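## Task

Move the cooling block sitting in deck slot D1 into the empty place in the drawer of cooler COLD, so it rests level within that place's locators, with each of its 5 loose tubes back in the very bore it started in. Afterwards push the drawer fully shut (COLD's lamp stays on until it is). The block already in the drawer must still lie level in its place with every tube in its bore, and plate P1 must still be on D2 as it is now. Nothing may count on the robot to hold it there at the end; release everything and move the grippers away.

## Robot and tools

Robot: two arms, left_arm and right_arm, each with six revolute joints and a parallel two-finger gripper. Either arm may do the work; the idle one can be parked out of the way. Layout: D1 is the deck slot beside COLD, D2 is the next one past D1. COLD is free-standing, so it must finish within about a finger's width of its start, upright and barely rotated.

Scene frame: origin on the table surface midway between the arms, +z up, +x out across the table, left_arm on the +y side. The names left and right do not refer to image sides. Arm bases (URDF root): left_arm at (+0.004, +0.314, 0) m, quat_wxyz (+1.000, 0, 0, +0.002); right_arm at (-0.035, -0.313, 0) m, quat_wxyz (+0.999, 0, 0, +0.036). Gripper fingers extend along the gripper's +z and close along its y. The reported end_effector_position is the pinch point between the pads, roughly 1 cm short of the fingertips; it may be somewhat wrong, especially with the arm stretched out.

execute_actions takes "actions", a list holding one item or nothing, and optional "pictures" (boolean). An empty list just reports the state. A move item is {"rows": [...], "steps": n}, n from 1 to 15 (default 15), each step 1/30 s. Every row is one flat list of 14 numbers covering both arms: left_arm waist, shoulder, elbow, wrist pitch, wrist yaw, wrist roll, opening, then the same seven for right_arm. Always send all 14. Joint numbers are absolute target angles in radians (same form as the Joint positions line), not offsets. Rows are used one per step; if there are fewer rows than steps, the final row repeats. Stated ranges per arm: waist -2.880 to 2.880, shoulder 0.000 to 3.142, elbow 0.000 to 3.019, wrist pitch -1.693 to 1.571, wrist yaw -1.571 to 1.571, wrist roll -2.094 to 2.094. A call is rejected (nothing sent) if any target sits more than 0.019 rad beyond a range end and also further out than the current angle. True ends may differ by up to 0.019 rad; targets beyond them are clipped, reported as "joint sent to its limit" (possibly about an earlier action). Opening is an absolute value from -1 (shut) to +1 (fully open, 0.094 m pad gap).

A wait item is {"steps": n} with n up to 300; it returns once that many steps have elapsed since the previous result, counting time spent composing the reply. The simulation keeps running while you think.

Motion limits: each step the sent target is capped near the measured angle (per arm: waist 0.264, shoulder 0.32, elbow 0.276, wrist pitch 0.33, wrist yaw 0.186, wrist roll 0.522 rad), and targets that would put the gripper over 70 mm from where it is get scaled back, so large moves take several calls. Arms keep heading toward the last row until they settle or a step is HELD; further travel then needs a new action. A move of only a few mm may leave the hand where it is.

Result lines: a state line per arm with end_effector_position (m) and end_effector_quat_wxyz in the scene frame; Joint positions and Joint velocities, one block per arm in column order (rad, rad/s) plus pad gap (m, m/s); grip_measured, the measured opening on the command scale (each gripper biased by up to about 1 mm, fixed per scene). "joint command not followed" means a clearance check altered or blocked some joint targets; the rest of the row still ran. HELD marks steps where your row was partly or wholly not sent. MOTOR HOT appears from 85 °C; at 100 °C an OVER-TEMPERATURE FAULT stops that arm and it drops, so don't hold loads longer than needed.

Gripping: between the extremes, fingers go to where grip_measured would equal your command. To keep hold, command about 0.03 below grip_measured (less for a lighter grip). Pad force limit is roughly 50 to 62 N, lower on some grippers and weaker on parts under about 2 mm thick; first contact can spike.

zoom_image: camera (cam_head_left or cam_head_right) and region [x0, y0, x1, y1] in pixels of that camera's latest image (896x504, origin top-left), up to 504 by 504; returns an enlarged view. Calibration for both cameras is given in OpenCV form (K, D, T_world_to_cam); it may be off by a couple of degrees and some millimetres, and results list updated poses when they change.

read_manual: optional section "licences"; returns URDF licence text only.

finished_scene: scene (integer, the current scene's number); ends and grades that scene irreversibly and loads the next. Replying without any tool call ends everything.

Cautions: do not knock or drop anything off the table, which ends the scene. Avoid slips, slams, hard impacts and heavy pushes, and never let the arms collide or press on each other. Occasional brief tugs on held parts or nudges to loose objects can occur. Keep tubes upright in their bores while carrying the block, keep COLD from sliding when closing the drawer, and release and withdraw before finishing.

Each tool is called after "Call:" as a command line: name --argument value for each argument, lists and objects as JSON in quotes; but a table of rows of numbers goes row by row, as --pt "numbers of a row", without its own name.

## Session

Call:
execute_actions --actions '[]'

Scene clock: 0.00 s of 10800.00 s.
left_arm: end_effector_position=(+0.5295, +0.3097, +0.4685) grip_measured=+1.000 end_effector_quat_wxyz=(+0.689, +0.005, +0.725, -0.005) | right_arm: end_effector_position=(+0.6064, -0.3346, +0.3831) grip_measured=+1.000 end_effector_quat_wxyz=(+0.475, +0.214, +0.849, +0.085)
Joint positions: left_arm=[-0.006  1.066  1.03  -0.014  0.012 -0.     0.094] | right_arm=[-0.095  1.472  1.473 -0.566  0.04   0.449  0.094]
Joint velocities: left_arm=[-0.024 -0.005 -0.007  0.002 -0.081 -0.022  0.   ] | right_arm=[-0.005 -0.015 -0.007  0.007  0.037 -0.022  0.   ]
Motor temperatures (°C, as the motors report them): left_arm=[17 17 19 21 19 21] | right_arm=[22 19 20 19 18 17]

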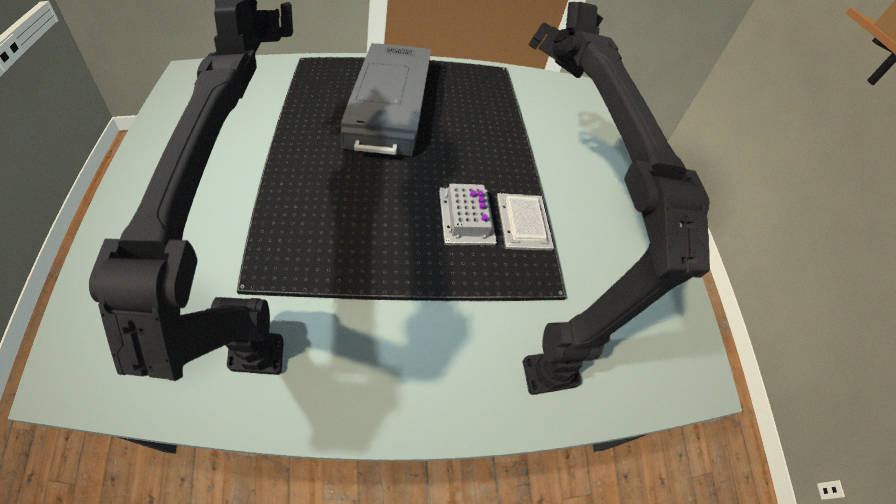

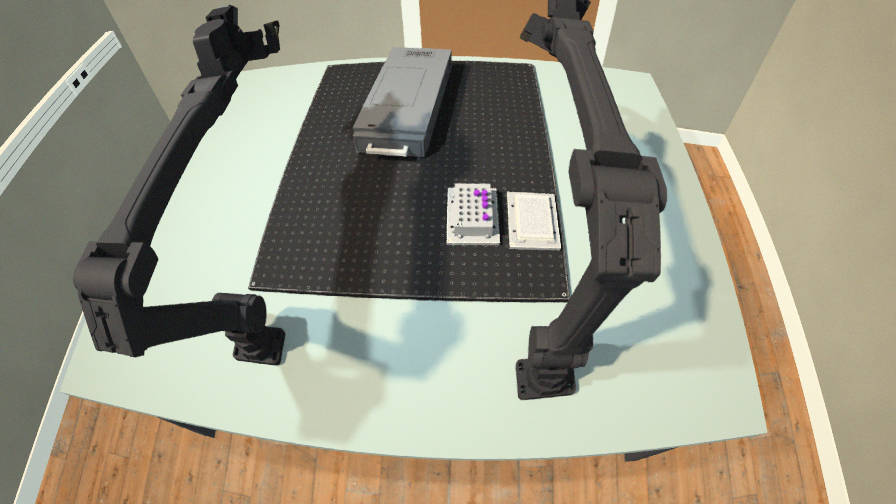

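Call:
zoom_image --camera "cam_head_left" --region '[320,30,570,260]'

Call:
zoom_image --camera "cam_head_right" --region '[320,30,570,260]'

Region (320, 30, 570, 260) of cam_head_left's 896x504 image, scaled by 2.016, with more detail than that image has; it fills the top 464 rows of this view, and the rest is white.

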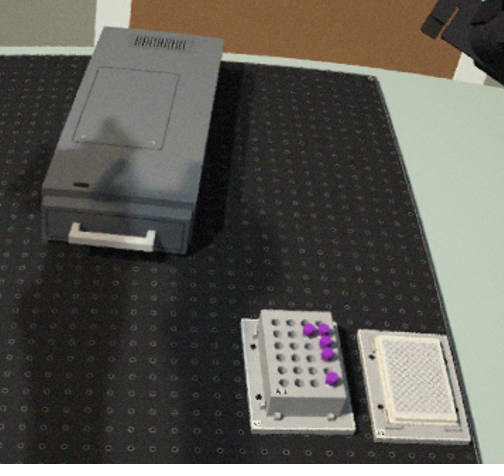

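Region (320, 30, 570, 260) of cam_head_right's 896x504 image, scaled by 2.016, with more detail than that image has; it fills the top 464 rows of this view, and the rest is white.

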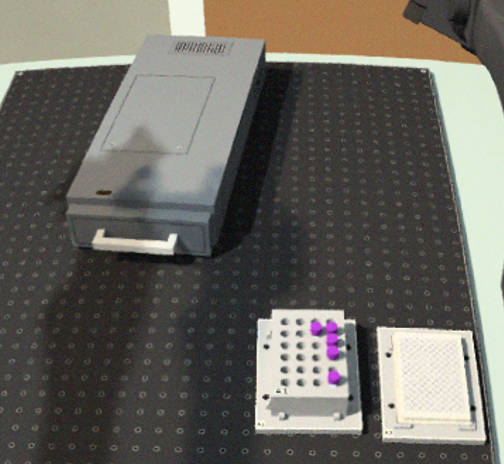

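Call:
execute_actions --actions '[{"rows":[[-0.429,1.5,1.3,-1.012,0,1.28,-0.2,0.33,1.468,1.153,-1.256,0,0.402,1]]}]' --pictures false

Call:
execute_actions --actions '[{"rows":[[-0.429,1.719,1.431,-1.012,0,1.28,-0.2,0.33,1.468,1.153,-1.256,0,0.402,1]]}]' --pictures false

Call:
execute_actions --actions '[{"steps":25}]'

Scene clock: 11.40 s of 10800.00 s.
left_arm: end_effector_position=(+0.4930, +0.0884, +0.1952) grip_measured=-0.197 end_effector_quat_wxyz=(+0.222, +0.578, +0.784, +0.045) | right_arm: end_effector_position=(+0.3889, -0.1741, +0.1571) grip_measured=+1.000 end_effector_quat_wxyz=(+0.062, +0.053, +0.996, +0.022)
Joint positions: left_arm=[-0.434  1.495  1.237 -0.857  0.002  0.84   0.038] | right_arm=[ 0.247  1.464  1.163 -1.138  0.004  0.426  0.094]
Joint velocities: left_arm=[-0.581  0.679 -0.007 -2.176  0.139  2.777  0.001] | right_arm=[ 1.187  0.024 -0.359 -1.668 -0.037 -0.256  0.   ]
Motor temperatures (°C, as the motors report them): left_arm=[17 17 23 21 19 21] | right_arm=[22 20 23 19 18 17]
Steps of this call (steps 1 to 90: nothing new was sent; then 7.90 s passed at rest; steps 91 to 105: all 15 steps of this action). Readings (joint positions):
91: left_arm=[-0.014 1.073 1.038 -0.041 0.005 0.033] | right_arm=[-0.091 1.471 1.465 -0.578 0.038 0.448]
92: left_arm=[-0.033 1.088 1.058 -0.082 0.002 0.071] | right_arm=[-0.085 1.464 1.448 -0.601 0.035 0.447]
94: left_arm=[-0.090 1.137 1.099 -0.156 0.000 0.146] | right_arm=[-0.062 1.455 1.400 -0.653 0.030 0.445]
98: left_arm=[-0.221 1.256 1.145 -0.298 0.000 0.291] | right_arm=[0.015 1.455 1.293 -0.784 0.019 0.441]
105: the state above

Scene clock: 11.90 s of 10800.00 s.
left_arm: end_effector_position=(+0.5120, +0.0818, +0.1136) grip_measured=-0.197 end_effector_quat_wxyz=(+0.093, +0.741, +0.664, +0.040) | right_arm: end_effector_position=(+0.3394, -0.1476, +0.1436) grip_measured=+1.000 end_effector_quat_wxyz=(-0.004, -0.003, +1.000, -0.001)
Joint positions: left_arm=[-0.43   1.741  1.372 -1.     0.001  1.253  0.038] | right_arm=[ 0.344  1.467  1.134 -1.246 -0.002  0.41   0.094]
Joint velocities: left_arm=[ 0.005 -0.044 -0.012  0.007 -0.051  0.11  -0.   ] | right_arm=[ 0.005 -0.005 -0.002 -0.007 -0.037  0.007  0.   ]
Motor temperatures (°C, as the motors report them): left_arm=[17 17 23 21 19 21] | right_arm=[22 20 23 19 18 17]
Steps of this call (steps 1 to 15: all 15 steps of this action). Readings (joint positions):
1: left_arm=[-0.449 1.531 1.248 -0.924 0.002 0.927] | right_arm=[0.285 1.465 1.151 -1.185 0.001 0.423]
2: left_arm=[-0.457 1.575 1.276 -0.967 0.003 0.997] | right_arm=[0.319 1.466 1.142 -1.214 -0.002 0.419]
4: left_arm=[-0.458 1.671 1.339 -0.990 0.003 1.095] | right_arm=[0.358 1.467 1.134 -1.241 -0.003 0.415]
8: left_arm=[-0.441 1.752 1.369 -0.995 0.002 1.197] | right_arm=[0.355 1.467 1.134 -1.246 -0.003 0.411]
15: the state above

Scene clock: 12.73 s of 10800.00 s.
left_arm: end_effector_position=(+0.5120, +0.0818, +0.1140) grip_measured=-0.197 end_effector_quat_wxyz=(+0.093, +0.746, +0.658, +0.041) | right_arm: end_effector_position=(+0.3394, -0.1476, +0.1436) grip_measured=+1.000 end_effector_quat_wxyz=(-0.004, -0.003, +1.000, -0.001)
Joint positions: left_arm=[-0.43   1.74   1.372 -1.     0.001  1.268  0.038] | right_arm=[ 0.344  1.467  1.134 -1.246 -0.002  0.41   0.094]
Joint velocities: left_arm=[ 0.015  0.005 -0.032 -0.007 -0.051 -0.022  0.001] | right_arm=[-0.005 -0.005  0.002  0.012 -0.007 -0.066  0.   ]
Motor temperatures (°C, as the motors report them): left_arm=[17 18 23 21 19 21] | right_arm=[22 20 23 19 18 17]
Steps of this call (steps 1 to 25: the robot went on to your last target). Readings (joint positions):
1: left_arm=[-0.430 1.740 1.372 -1.000 0.001 1.256] | right_arm=[0.344 1.467 1.134 -1.246 -0.002 0.410]
2: left_arm=[-0.430 1.740 1.372 -1.000 0.001 1.258] | right_arm=[0.344 1.467 1.134 -1.246 -0.002 0.410]
4: left_arm=[-0.430 1.740 1.372 -1.000 0.001 1.262] | right_arm=[0.344 1.467 1.134 -1.246 -0.002 0.410]
8: left_arm=[-0.430 1.740 1.372 -1.000 0.001 1.265] | right_arm=[0.344 1.467 1.134 -1.246 -0.002 0.410]
25: the state above

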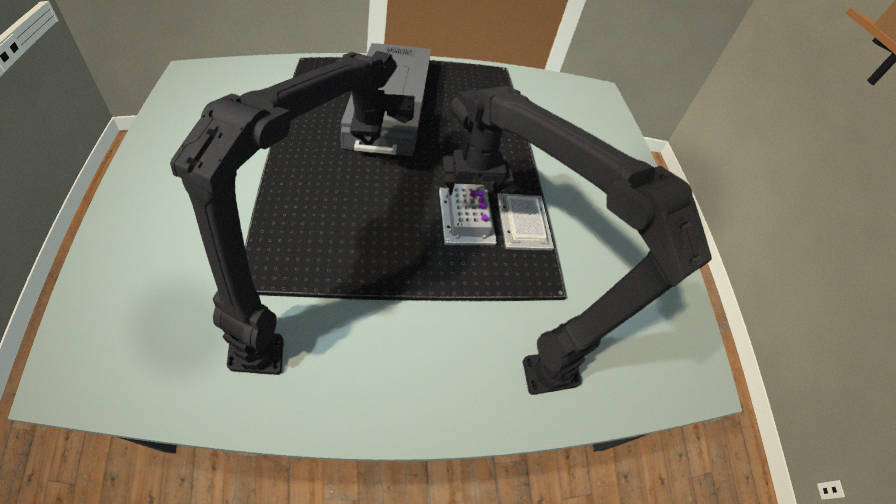

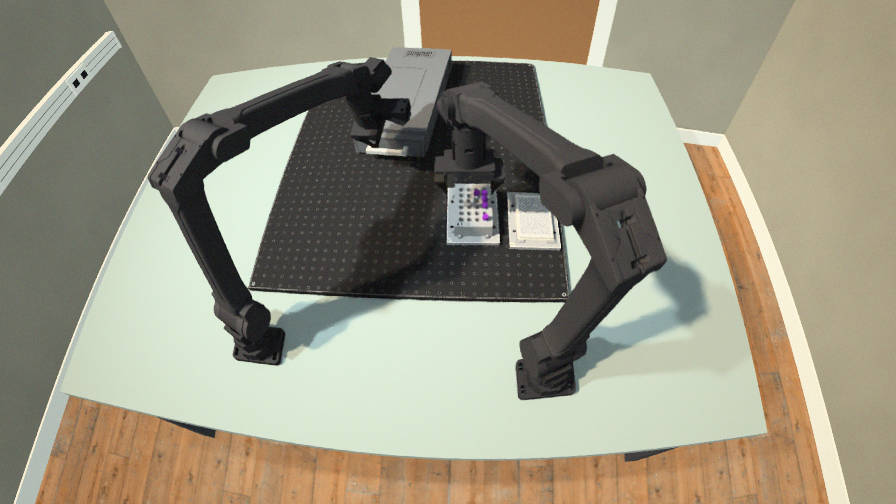

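Call:
execute_actions --actions '[{"rows":[[-0.429,1.73,1.41,-0.96,0,1.28,-0.2,0.33,1.468,1.153,-1.256,0,0.402,1],[-0.429,1.74,1.39,-0.92,0,1.28,-0.2,0.33,1.468,1.153,-1.256,0,0.402,1],[-0.429,1.75,1.37,-0.88,0,1.28,-0.2,0.33,1.468,1.153,-1.256,0,0.402,1],[-0.429,1.765,1.355,-0.85,0,1.28,-0.2,0.33,1.468,1.153,-1.256,0,0.402,1]]}]'

Call:
zoom_image --camera "cam_head_right" --region '[330,90,520,250]'

Scene clock: 15.93 s of 10800.00 s.
left_arm: end_effector_position=(+0.5401, +0.0690, +0.1222) grip_measured=-0.197 end_effector_quat_wxyz=(+0.152, +0.739, +0.652, +0.067) | right_arm: end_effector_position=(+0.3394, -0.1476, +0.1436) grip_measured=+1.000 end_effector_quat_wxyz=(-0.004, -0.003, +1.000, -0.001)
Joint positions: left_arm=[-0.43   1.74   1.371 -0.868  0.001  1.268  0.038] | right_arm=[ 0.344  1.467  1.134 -1.246 -0.002  0.41   0.094]
Joint velocities: left_arm=[-0.005 -0.005 -0.012 -0.007  0.007 -0.037  0.   ] | right_arm=[-0.005  0.005 -0.002 -0.022  0.007 -0.037  0.   ]
Motor temperatures (°C, as the motors report them): left_arm=[17 18 24 21 19 21] | right_arm=[22 20 23 19 18 17]
Steps of this call (steps 1 to 15: the robot went on to your last target; steps 16 to 81: nothing new was sent; steps 82 to 96: all 15 steps of this action). Readings (joint positions):
82: left_arm=[-0.430 1.740 1.372 -0.995 0.001 1.268] | right_arm=[0.344 1.467 1.134 -1.246 -0.002 0.410]
83: left_arm=[-0.430 1.740 1.372 -0.981 0.001 1.268] | right_arm=[0.344 1.467 1.134 -1.246 -0.002 0.410]
85: left_arm=[-0.430 1.740 1.371 -0.926 0.001 1.268] | right_arm=[0.344 1.467 1.134 -1.246 -0.002 0.410]
89: left_arm=[-0.430 1.740 1.371 -0.871 0.001 1.268] | right_arm=[0.344 1.467 1.134 -1.246 -0.002 0.410]
96: the state above

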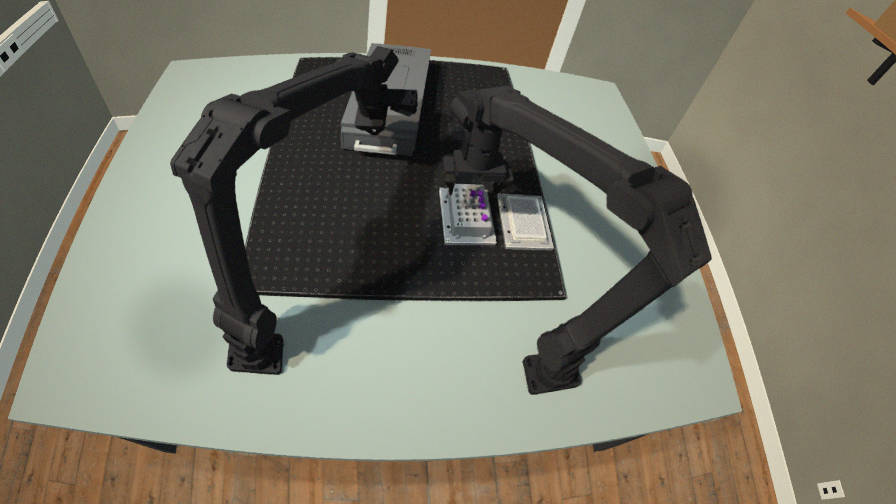

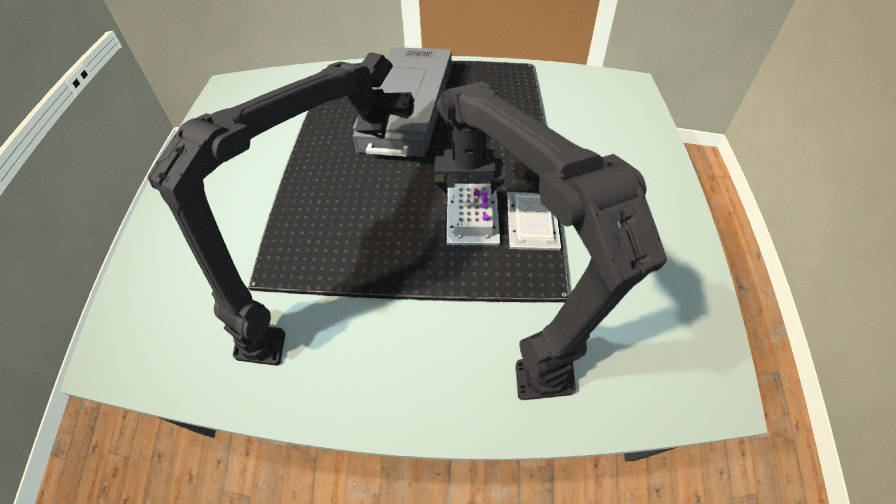

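Region (330, 90, 520, 250) of cam_head_right's 896x504 image, scaled by 2.653, with more detail than that image has; it fills the top 424 rows of this view, and the rest is white.

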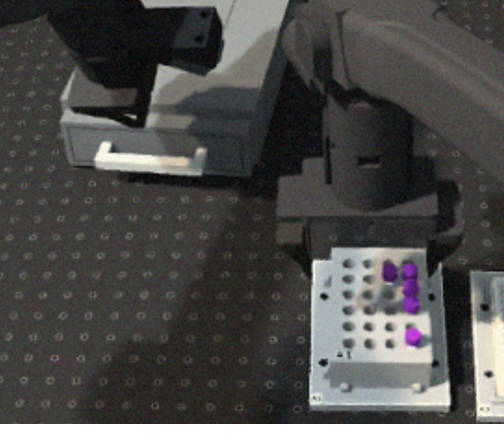

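Call:
execute_actions --actions '[{"rows":[[-0.429,1.765,1.39,-0.925,0,1.28,-0.2,0.33,1.49,1.153,-1.256,0,0.402,1],[-0.429,1.775,1.39,-0.925,0,1.28,-0.2,0.33,1.51,1.153,-1.22,0,0.402,1],[-0.429,1.79,1.39,-0.925,0,1.28,-0.2,0.33,1.54,1.13,-1.18,0,0.402,1],[-0.429,1.81,1.39,-0.925,0,1.28,-0.2,0.33,1.57,1.1,-1.13,0,0.402,1]]}]'

Call:
zoom_image --camera "cam_head_right" --region '[330,90,520,250]'

Scene clock: 18.53 s of 10800.00 s.
left_arm: end_effector_position=(+0.5295, +0.0738, +0.0909) grip_measured=-0.197 end_effector_quat_wxyz=(+0.109, +0.745, +0.657, +0.048) | right_arm: end_effector_position=(+0.3431, -0.1460, +0.0805) grip_measured=+1.000 end_effector_quat_wxyz=(-0.031, -0.003, +0.999, -0.013)
Joint positions: left_arm=[-0.43   1.79   1.371 -0.912  0.001  1.268  0.038] | right_arm=[ 0.344  1.583  1.085 -1.14  -0.002  0.409  0.094]
Joint velocities: left_arm=[ 0.005  0.005 -0.022 -0.012  0.022  0.007 -0.   ] | right_arm=[-0.015  0.005 -0.007 -0.002  0.037  0.007  0.   ]
Motor temperatures (°C, as the motors report them): left_arm=[17 18 23 21 19 21] | right_arm=[22 20 24 19 18 17]
Steps of this call (steps 1 to 15: the robot went on to your last target; steps 16 to 63: nothing new was sent; steps 64 to 78: all 15 steps of this action). Readings (joint positions):
64: left_arm=[-0.430 1.740 1.371 -0.876 0.001 1.268] | right_arm=[0.344 1.468 1.134 -1.246 -0.002 0.410]
65: left_arm=[-0.430 1.740 1.371 -0.889 0.001 1.268] | right_arm=[0.344 1.470 1.134 -1.244 -0.002 0.410]
67: left_arm=[-0.430 1.745 1.371 -0.905 0.001 1.268] | right_arm=[0.344 1.488 1.131 -1.207 -0.002 0.410]
71: left_arm=[-0.430 1.770 1.371 -0.911 0.001 1.268] | right_arm=[0.344 1.555 1.106 -1.144 -0.002 0.409]
78: the state above

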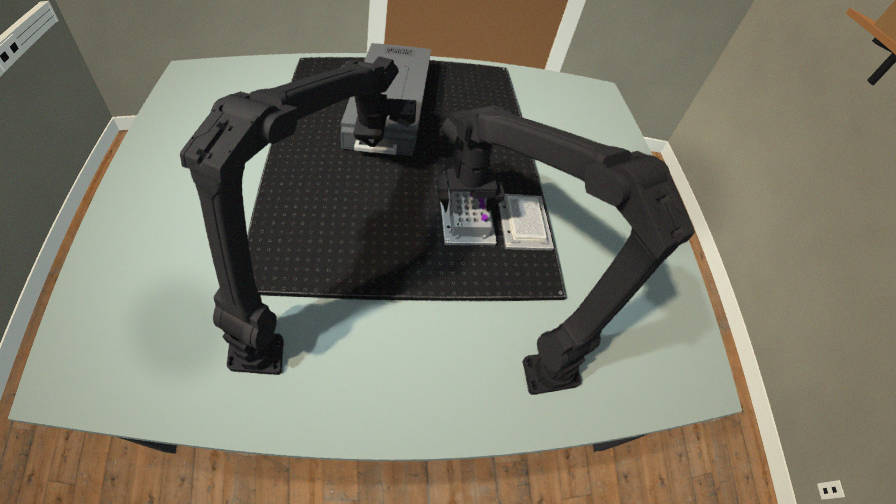

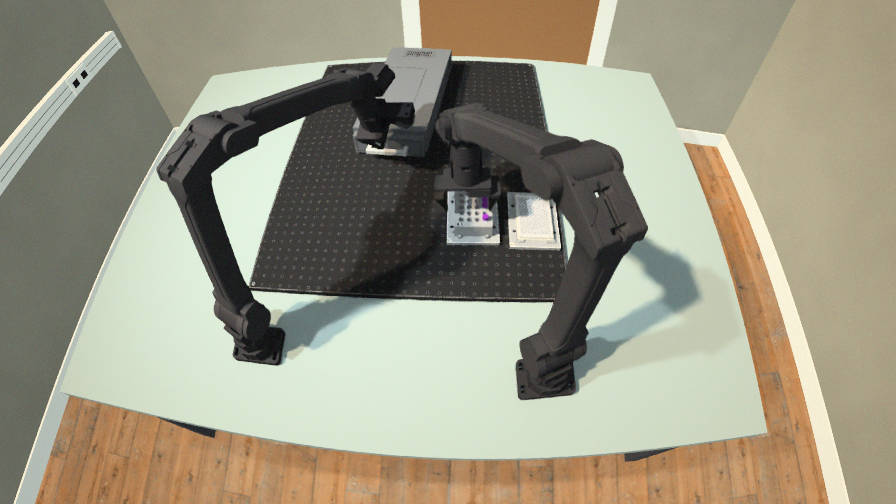

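Region (330, 90, 520, 250) of cam_head_right's 896x504 image, scaled by 2.653, with more detail than that image has; it fills the top 424 rows of this view, and the rest is white.

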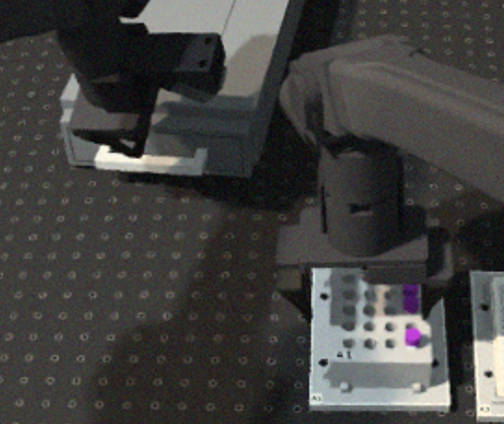

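Call:
execute_actions --actions '[{"rows":[[-0.429,1.825,1.39,-0.925,0,1.28,-0.2,0.33,1.55,1.1,-1.13,0,0.402,1],[-0.429,1.84,1.39,-0.925,0,1.28,-0.2,0.33,1.52,1.1,-1.13,0,0.402,1],[-0.429,1.85,1.39,-0.925,0,1.28,-0.2,0.33,1.52,1.1,-1.13,0,0.402,1],[-0.429,1.86,1.39,-0.925,0,1.28,-0.2,0.305,1.52,1.1,-1.11,0,0.375,1]]}]'

Call:
zoom_image --camera "cam_head_right" --region '[330,90,520,250]'

Scene clock: 21.73 s of 10800.00 s.
left_arm: end_effector_position=(+0.5271, +0.0749, +0.0638) grip_measured=-0.197 end_effector_quat_wxyz=(+0.087, +0.746, +0.659, +0.038) | right_arm: end_effector_position=(+0.3535, -0.1533, +0.1027) grip_measured=+1.000 end_effector_quat_wxyz=(+0.003, -0.003, +1.000, +0.002)
Joint positions: left_arm=[-0.43   1.839  1.371 -0.912  0.001  1.268  0.038] | right_arm=[ 0.318  1.527  1.085 -1.122 -0.002  0.385  0.094]
Joint velocities: left_arm=[-0.005  0.015 -0.017 -0.002 -0.007 -0.022 -0.001] | right_arm=[-0.015 -0.005 -0.002  0.002 -0.066 -0.022  0.   ]
Motor temperatures (°C, as the motors report them): left_arm=[17 18 23 21 19 21] | right_arm=[22 20 23 19 18 17]
Steps of this call (steps 1 to 15: the robot went on to your last target; steps 16 to 81: nothing new was sent; steps 82 to 96: all 15 steps of this action). Readings (joint positions):
82: left_arm=[-0.430 1.790 1.371 -0.912 0.001 1.268] | right_arm=[0.344 1.582 1.085 -1.140 -0.002 0.409]
83: left_arm=[-0.430 1.792 1.371 -0.912 0.001 1.268] | right_arm=[0.344 1.578 1.085 -1.140 -0.002 0.409]
85: left_arm=[-0.430 1.797 1.371 -0.912 0.001 1.268] | right_arm=[0.343 1.565 1.085 -1.136 -0.002 0.405]
89: left_arm=[-0.430 1.823 1.371 -0.912 0.001 1.268] | right_arm=[0.327 1.533 1.085 -1.123 -0.002 0.392]
96: the state above

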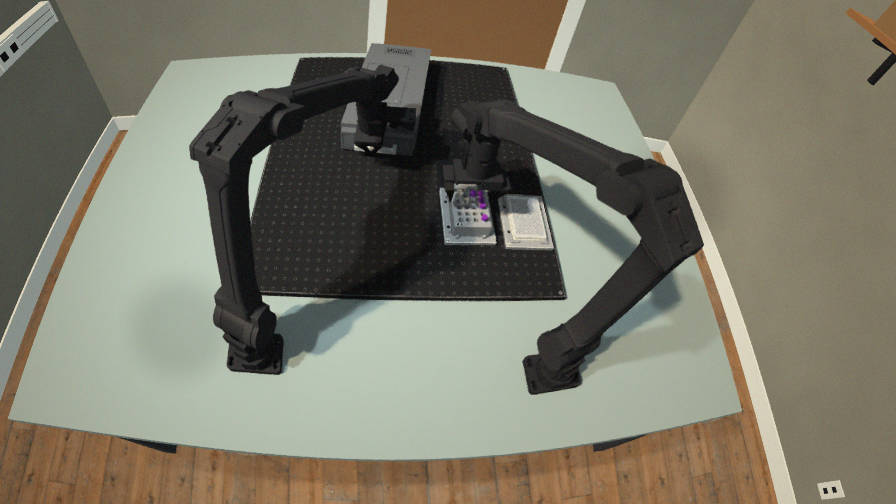

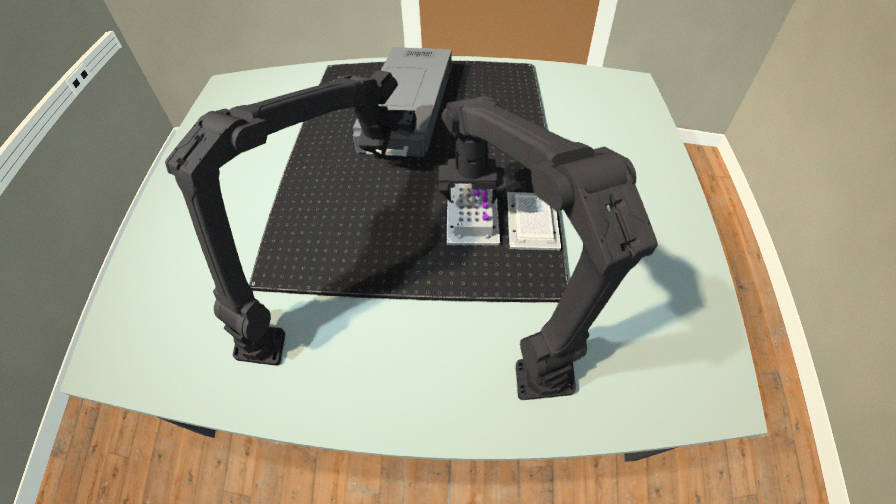

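Region (330, 90, 520, 250) of cam_head_right's 896x504 image, scaled by 2.653, with more detail than that image has; it fills the top 424 rows of this view, and the rest is white.

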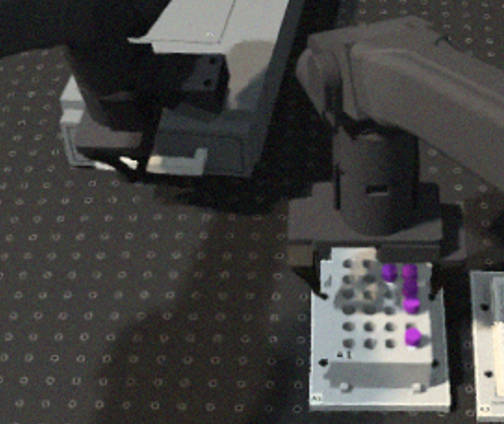

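Call:
execute_actions --actions '[{"rows":[[-0.429,1.85,1.39,-0.96,0,1.28,-0.3,0.293,1.52,1.1,-1.11,0,0.37,1],[-0.429,1.85,1.39,-0.98,0,1.28,-0.3,0.293,1.52,1.1,-1.11,0,0.37,1],[-0.44,1.85,1.39,-1.01,0,1.28,-0.3,0.293,1.52,1.1,-1.11,0,0.37,1],[-0.45,1.85,1.39,-1.04,0,1.28,-0.3,0.293,1.52,1.1,-1.11,0,0.37,1],[-0.46,1.85,1.39,-1.07,0,1.28,-0.3,0.293,1.52,1.1,-1.11,0,0.37,1],[-0.47,1.85,1.39,-1.11,0,1.25,-0.3,0.293,1.52,1.1,-1.11,0,0.37,1]]}]'

Call:
zoom_image --camera "cam_head_right" --region '[330,90,520,250]'

Scene clock: 23.77 s of 10800.00 s.
left_arm: end_effector_position=(+0.4765, +0.0739, +0.0594) grip_measured=-0.297 end_effector_quat_wxyz=(+0.003, +0.762, +0.648, +0.001) | right_arm: end_effector_position=(+0.3548, -0.1564, +0.1027) grip_measured=+1.000 end_effector_quat_wxyz=(+0.003, -0.002, +1.000, +0.002)
Joint positions: left_arm=[-0.472  1.839  1.371 -1.097  0.001  1.263  0.033] | right_arm=[ 0.31   1.527  1.085 -1.122 -0.002  0.378  0.094]
Joint velocities: left_arm=[-0.024 -0.005 -0.012  0.007  0.11  -0.037 -0.001] | right_arm=[-0.005 -0.005 -0.017 -0.007  0.007 -0.022  0.   ]
Motor temperatures (°C, as the motors report them): left_arm=[17 18 23 21 19 21] | right_arm=[22 20 23 19 18 17]
Steps of this call (steps 1 to 15: the robot went on to your last target; steps 16 to 46: nothing new was sent; steps 47 to 61: all 15 steps of this action). Readings (joint positions):
47: left_arm=[-0.430 1.839 1.371 -0.919 0.001 1.268] | right_arm=[0.317 1.527 1.085 -1.122 -0.002 0.382]
48: left_arm=[-0.430 1.839 1.371 -0.933 0.001 1.268] | right_arm=[0.317 1.527 1.085 -1.122 -0.002 0.381]
50: left_arm=[-0.431 1.839 1.371 -0.977 0.001 1.268] | right_arm=[0.314 1.527 1.085 -1.122 -0.002 0.379]
54: left_arm=[-0.447 1.839 1.371 -1.078 0.001 1.265] | right_arm=[0.310 1.527 1.085 -1.122 -0.002 0.378]
61: the state above

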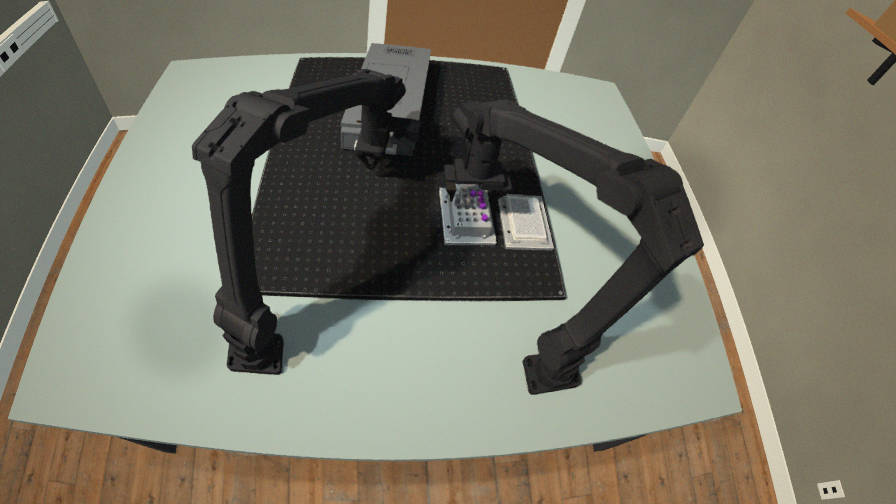

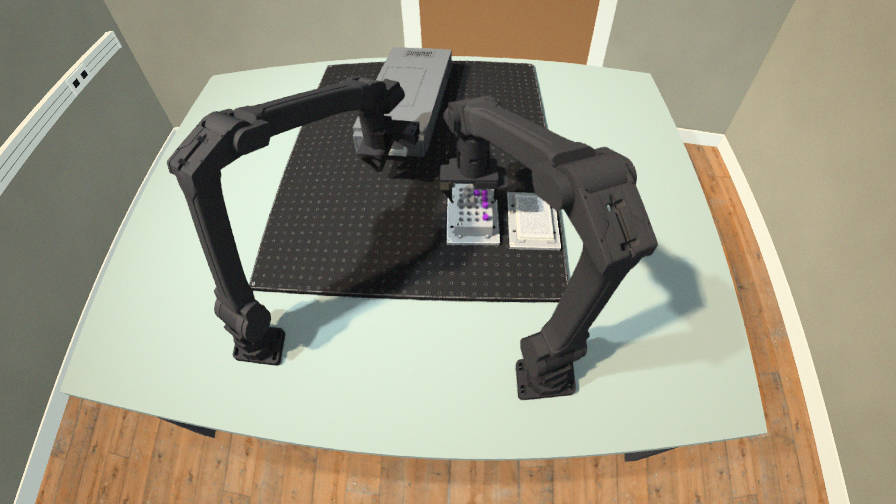

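Region (330, 90, 520, 250) of cam_head_right's 896x504 image, scaled by 2.653, with more detail than that image has; it fills the top 424 rows of this view, and the rest is white.

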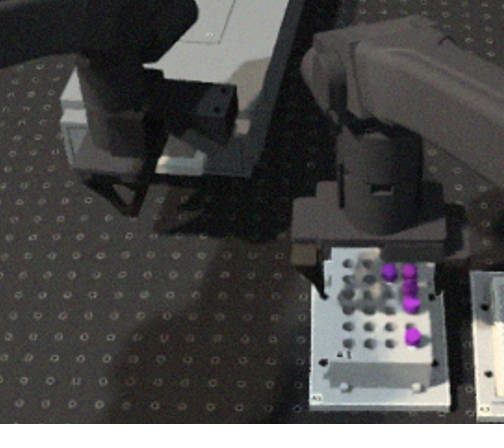

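Call:
execute_actions --actions '[{"rows":[[-0.46,1.85,1.39,-1.04,0,1.25,-0.3,0.293,1.545,1.08,-1.09,0,0.37,1],[-0.45,1.85,1.39,-1.01,0,1.25,-0.3,0.293,1.55,1.07,-1.08,0,0.37,1],[-0.45,1.85,1.39,-0.98,0,1.25,-0.3,0.293,1.555,1.06,-1.07,0,0.37,1],[-0.44,1.85,1.39,-0.95,0,1.25,-0.3,0.293,1.56,1.055,-1.06,0,0.37,1],[-0.44,1.85,1.39,-0.92,0,1.25,-0.3,0.293,1.57,1.05,-1.05,0,0.37,1],[-0.43,1.85,1.39,-0.89,0,1.25,-0.3,0.293,1.575,1.045,-1.04,0,0.37,1],[-0.43,1.85,1.39,-0.86,0,1.25,-0.3,0.293,1.58,1.04,-1.02,0,0.37,1],[-0.43,1.85,1.39,-0.84,0,1.25,-0.3,0.293,1.58,1.04,-1.01,0,0.37,1]]}]'

Call:
zoom_image --camera "cam_head_right" --region '[330,90,520,250]'

Scene clock: 26.93 s of 10800.00 s.
left_arm: end_effector_position=(+0.5373, +0.0693, +0.0663) grip_measured=-0.297 end_effector_quat_wxyz=(+0.109, +0.742, +0.659, +0.047) | right_arm: end_effector_position=(+0.3542, -0.1567, +0.0641) grip_measured=+1.000 end_effector_quat_wxyz=(-0.000, -0.002, +1.000, +0.001)
Joint positions: left_arm=[-0.431  1.839  1.371 -0.864  0.002  1.261  0.033] | right_arm=[ 0.31   1.58   1.032 -1.024 -0.002  0.378  0.094]
Joint velocities: left_arm=[ 0.005 -0.024 -0.007 -0.002 -0.066 -0.007  0.001] | right_arm=[ 0.005 -0.015 -0.002  0.037 -0.037 -0.037  0.   ]
Motor temperatures (°C, as the motors report them): left_arm=[17 18 23 21 19 21] | right_arm=[22 20 23 19 18 17]
Steps of this call (steps 1 to 15: the robot went on to your last target; steps 16 to 80: nothing new was sent; steps 81 to 95: all 15 steps of this action). Readings (joint positions):
81: left_arm=[-0.471 1.839 1.371 -1.089 0.001 1.262] | right_arm=[0.310 1.527 1.084 -1.118 -0.002 0.378]
82: left_arm=[-0.471 1.839 1.371 -1.071 0.001 1.262] | right_arm=[0.310 1.527 1.081 -1.109 -0.002 0.378]
84: left_arm=[-0.466 1.839 1.371 -1.019 0.001 1.262] | right_arm=[0.310 1.530 1.070 -1.089 -0.002 0.378]
88: left_arm=[-0.447 1.839 1.371 -0.904 0.001 1.262] | right_arm=[0.310 1.555 1.045 -1.046 -0.002 0.378]
95: the state above

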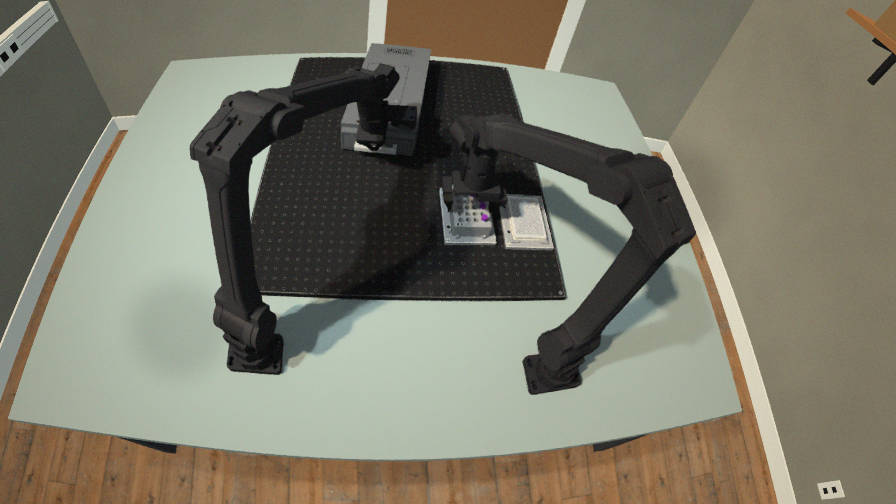

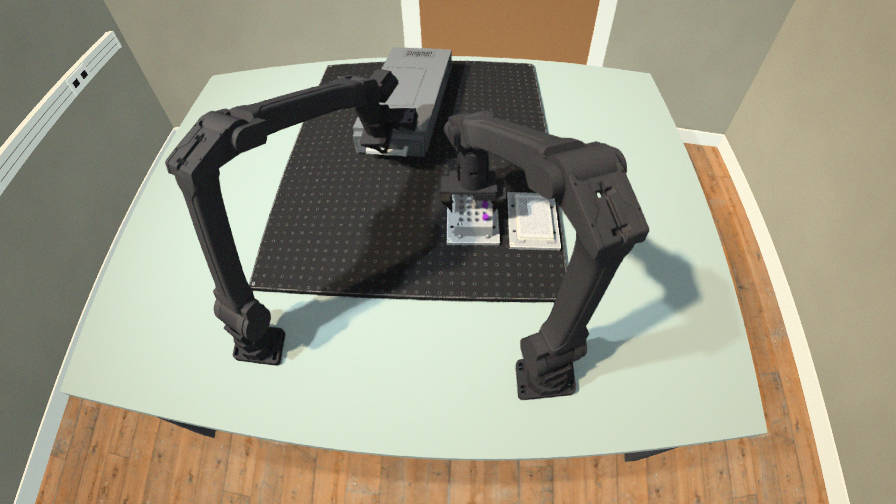

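Region (330, 90, 520, 250) of cam_head_right's 896x504 image, scaled by 2.653, with more detail than that image has; it fills the top 424 rows of this view, and the rest is white.

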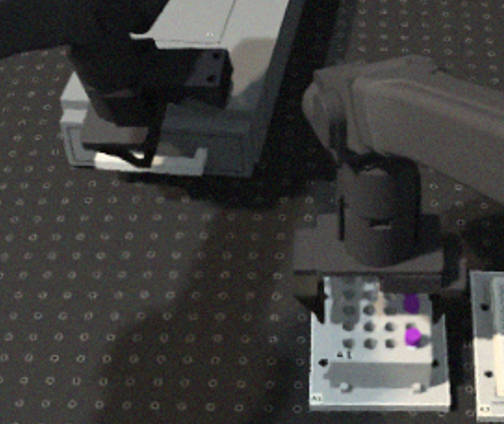

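Call:
execute_actions --actions '[{"rows":[[-0.43,1.875,1.39,-0.885,0,1.26,-0.3,0.293,1.6,1.025,-0.99,0,0.37,1],[-0.43,1.885,1.39,-0.885,0,1.26,-0.3,0.293,1.61,1.015,-0.98,0,0.37,1],[-0.43,1.9,1.39,-0.885,0,1.26,-0.3,0.293,1.615,1.015,-0.96,0,0.37,1]]}]' --pictures false

Call:
execute_actions --actions '[{"rows":[[-0.43,1.88,1.39,-0.92,0,1.26,-0.3,0.293,1.615,1.015,-0.96,0,0.37,1],[-0.43,1.88,1.39,-0.94,0,1.26,-0.3,0.293,1.615,1.015,-0.96,0,0.37,1],[-0.44,1.88,1.39,-0.97,0,1.26,-0.3,0.293,1.615,1.015,-0.96,0,0.37,1],[-0.445,1.88,1.39,-1.0,0,1.26,-0.3,0.293,1.615,1.015,-0.96,0,0.37,1],[-0.455,1.88,1.39,-1.04,0,1.26,-0.3,0.293,1.615,1.015,-0.96,0,0.37,1]]}]'

Call:
zoom_image --camera "cam_head_left" --region '[330,90,520,250]'

Scene clock: 30.77 s of 10800.00 s.
left_arm: end_effector_position=(+0.5330, +0.0714, +0.0455) grip_measured=-0.297 end_effector_quat_wxyz=(+0.089, +0.744, +0.661, +0.038) | right_arm: end_effector_position=(+0.3544, -0.1566, +0.0453) grip_measured=+1.000 end_effector_quat_wxyz=(-0.000, -0.002, +1.000, +0.001)
Joint positions: left_arm=[-0.431  1.876  1.371 -0.873  0.002  1.261  0.033] | right_arm=[ 0.31   1.609  1.01  -0.972 -0.002  0.378  0.094]
Joint velocities: left_arm=[-0.005 -0.015 -0.012  0.007  0.007 -0.007 -0.   ] | right_arm=[ 0.005 -0.015 -0.002  0.012 -0.037 -0.007  0.   ]
Motor temperatures (°C, as the motors report them): left_arm=[17 18 23 21 19 21] | right_arm=[22 20 23 19 18 17]
Steps of this call (steps 1 to 15: the robot went on to your last target; steps 16 to 90: nothing new was sent; then 0.33 s passed at rest; steps 91 to 105: all 15 steps of this action). Readings (joint positions):
91: left_arm=[-0.431 1.840 1.371 -0.867 0.002 1.261] | right_arm=[0.310 1.580 1.031 -1.018 -0.002 0.378]
92: left_arm=[-0.431 1.840 1.371 -0.868 0.002 1.261] | right_arm=[0.310 1.581 1.028 -1.009 -0.002 0.378]
94: left_arm=[-0.431 1.845 1.371 -0.870 0.002 1.261] | right_arm=[0.310 1.587 1.021 -0.987 -0.002 0.378]
98: left_arm=[-0.431 1.864 1.371 -0.871 0.002 1.261] | right_arm=[0.310 1.605 1.013 -0.974 -0.002 0.378]
105: the state above

Scene clock: 31.27 s of 10800.00 s.
left_arm: end_effector_position=(+0.4955, +0.0763, +0.0439) grip_measured=-0.298 end_effector_quat_wxyz=(+0.019, +0.754, +0.656, +0.008) | right_arm: end_effector_position=(+0.3544, -0.1566, +0.0453) grip_measured=+1.000 end_effector_quat_wxyz=(-0.000, -0.002, +1.000, +0.001)
Joint positions: left_arm=[-0.452  1.874  1.378 -1.032  0.001  1.26   0.033] | right_arm=[ 0.31   1.609  1.01  -0.972 -0.002  0.378  0.094]
Joint velocities: left_arm=[-0.015  0.005 -0.022  0.007 -0.095 -0.007  0.001] | right_arm=[ 0.015 -0.005 -0.007  0.007 -0.007 -0.066  0.   ]
Motor temperatures (°C, as the motors report them): left_arm=[17 18 23 21 19 21] | right_arm=[22 20 23 19 18 17]
Steps of this call (steps 1 to 15: all 15 steps of this action). Readings (joint positions):
1: left_arm=[-0.431 1.876 1.371 -0.879 0.002 1.261] | right_arm=[0.310 1.609 1.010 -0.972 -0.002 0.378]
2: left_arm=[-0.431 1.876 1.371 -0.893 0.002 1.261] | right_arm=[0.310 1.609 1.010 -0.972 -0.002 0.378]
4: left_arm=[-0.432 1.876 1.374 -0.918 0.001 1.261] | right_arm=[0.310 1.609 1.010 -0.972 -0.002 0.378]
8: left_arm=[-0.442 1.874 1.378 -0.999 0.001 1.261] | right_arm=[0.310 1.609 1.010 -0.972 -0.002 0.378]
15: the state above

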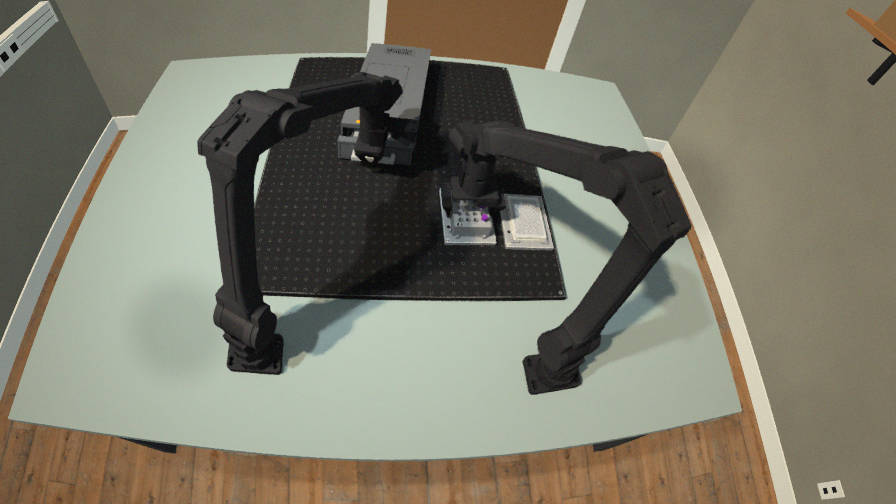

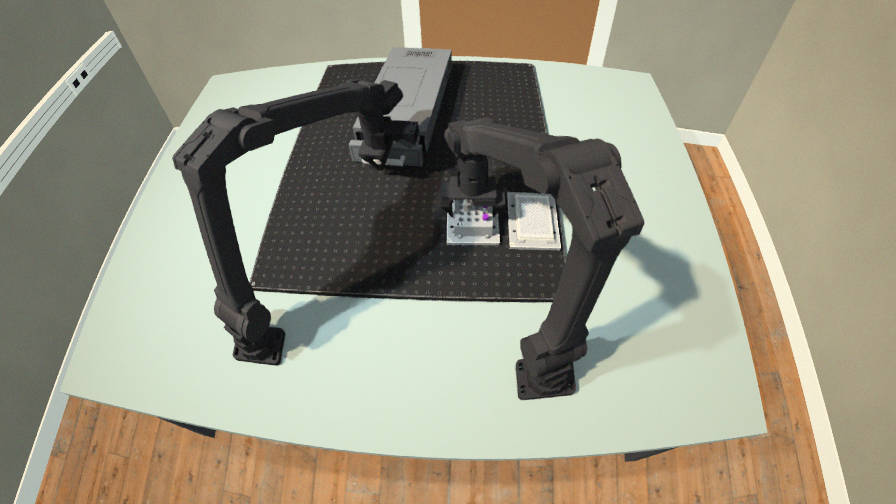

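Region (330, 90, 520, 250) of cam_head_left's 896x504 image, scaled by 2.653, with more detail than that image has; it fills the top 424 rows of this view, and the rest is white.

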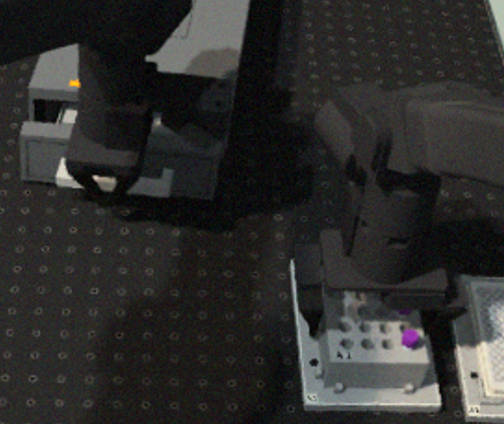

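Call:
execute_actions --actions '[{"rows":[[-0.46,1.83,1.33,-1.0,0,1.25,-0.3,0.3,1.61,1.015,-0.96,0,0.37,0.9],[-0.47,1.807,1.295,-0.985,0,1.24,-0.3,0.3,1.61,1.015,-0.96,0,0.37,0.87],[-0.48,1.784,1.26,-0.965,0,1.23,-0.3,0.3,1.61,1.015,-0.96,0,0.37,0.85],[-0.485,1.76,1.225,-0.95,0,1.22,-0.3,0.3,1.61,1.015,-0.96,0,0.37,0.83],[-0.495,1.737,1.19,-0.93,0,1.21,-0.3,0.3,1.61,1.015,-0.96,0,0.37,0.81],[-0.5,1.713,1.155,-0.91,0,1.2,-0.3,0.3,1.61,1.015,-0.96,0,0.37,0.79],[-0.51,1.69,1.12,-0.895,0,1.19,-0.3,0.3,1.61,1.015,-0.96,0,0.37,0.77],[-0.52,1.666,1.085,-0.875,0,1.18,-0.3,0.3,1.61,1.015,-0.96,0,0.37,0.77],[-0.53,1.643,1.05,-0.86,0,1.17,-0.3,0.3,1.61,1.015,-0.96,0,0.37,0.77],[-0.54,1.62,1.015,-0.84,0,1.16,-0.3,0.3,1.61,1.015,-0.96,0,0.37,0.77],[-0.545,1.6,0.985,-0.82,0,1.16,-0.3,0.3,1.61,1.015,-0.96,0,0.37,0.77]]}]'

Scene clock: 35.37 s of 10800.00 s.
left_arm: end_effector_position=(+0.3761, +0.0869, +0.0413) grip_measured=-0.299 end_effector_quat_wxyz=(+0.047, +0.758, +0.650, +0.015) | right_arm: end_effector_position=(+0.3547, -0.1573, +0.0453) grip_measured=+0.817 end_effector_quat_wxyz=(+0.000, -0.002, +1.000, -0.001)
Joint positions: left_arm=[-0.549  1.598  0.98  -0.853  0.001  1.178  0.033] | right_arm=[ 0.309  1.609  1.01  -0.972  0.002  0.377  0.085]
Joint velocities: left_arm=[-0.112 -0.171 -0.212  0.012  0.007 -0.066  0.002] | right_arm=[ 0.015 -0.005  0.002  0.007  0.007 -0.037 -0.001]
Motor temperatures (°C, as the motors report them): left_arm=[17 19 23 21 19 21] | right_arm=[22 20 23 19 18 17]
Steps of this call (steps 1 to 15: the robot went on to your last target; steps 16 to 90: nothing new was sent; then 0.60 s passed at rest; steps 91 to 105: all 15 steps of this action). Readings (joint positions):
91: left_arm=[-0.452 1.872 1.372 -1.026 0.001 1.260] | right_arm=[0.310 1.609 1.010 -0.972 -0.002 0.377]
92: left_arm=[-0.452 1.866 1.357 -1.013 0.001 1.258] | right_arm=[0.310 1.609 1.010 -0.972 -0.002 0.377]
94: left_arm=[-0.457 1.836 1.308 -0.969 -0.000 1.250] | right_arm=[0.310 1.609 1.010 -0.972 0.001 0.377]
98: left_arm=[-0.483 1.743 1.169 -0.898 -0.003 1.222] | right_arm=[0.309 1.609 1.010 -0.972 0.002 0.377]
105: the state above

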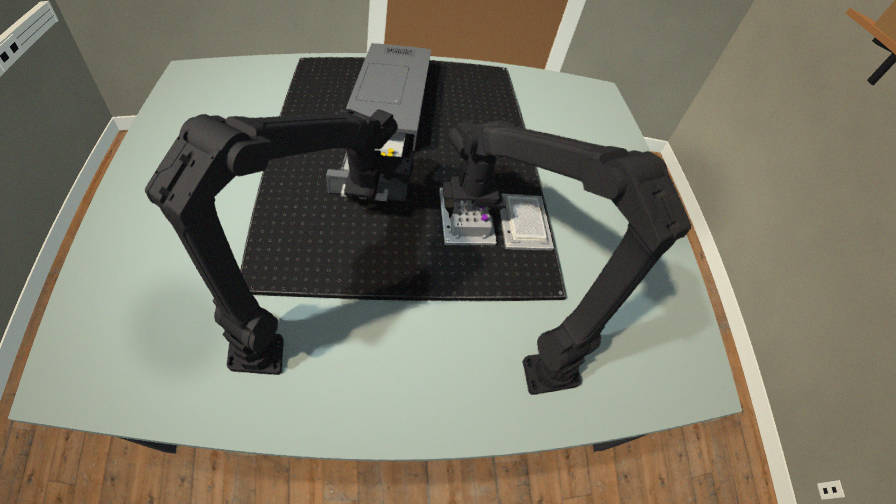

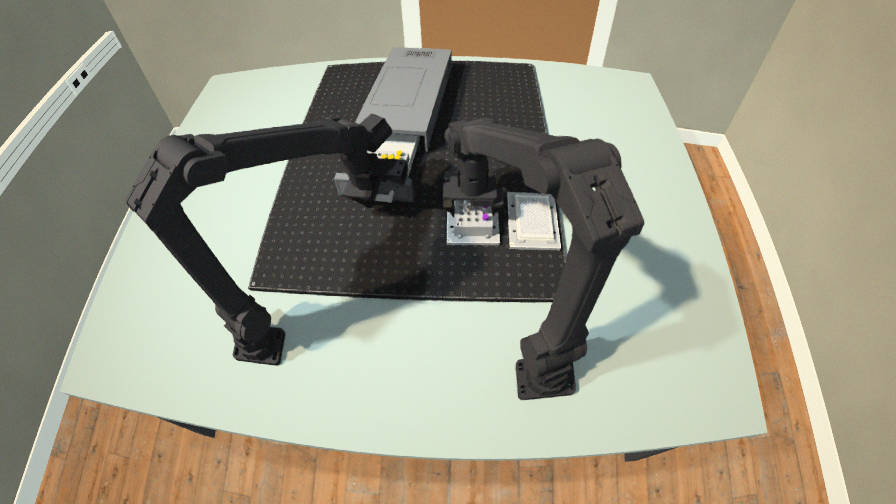

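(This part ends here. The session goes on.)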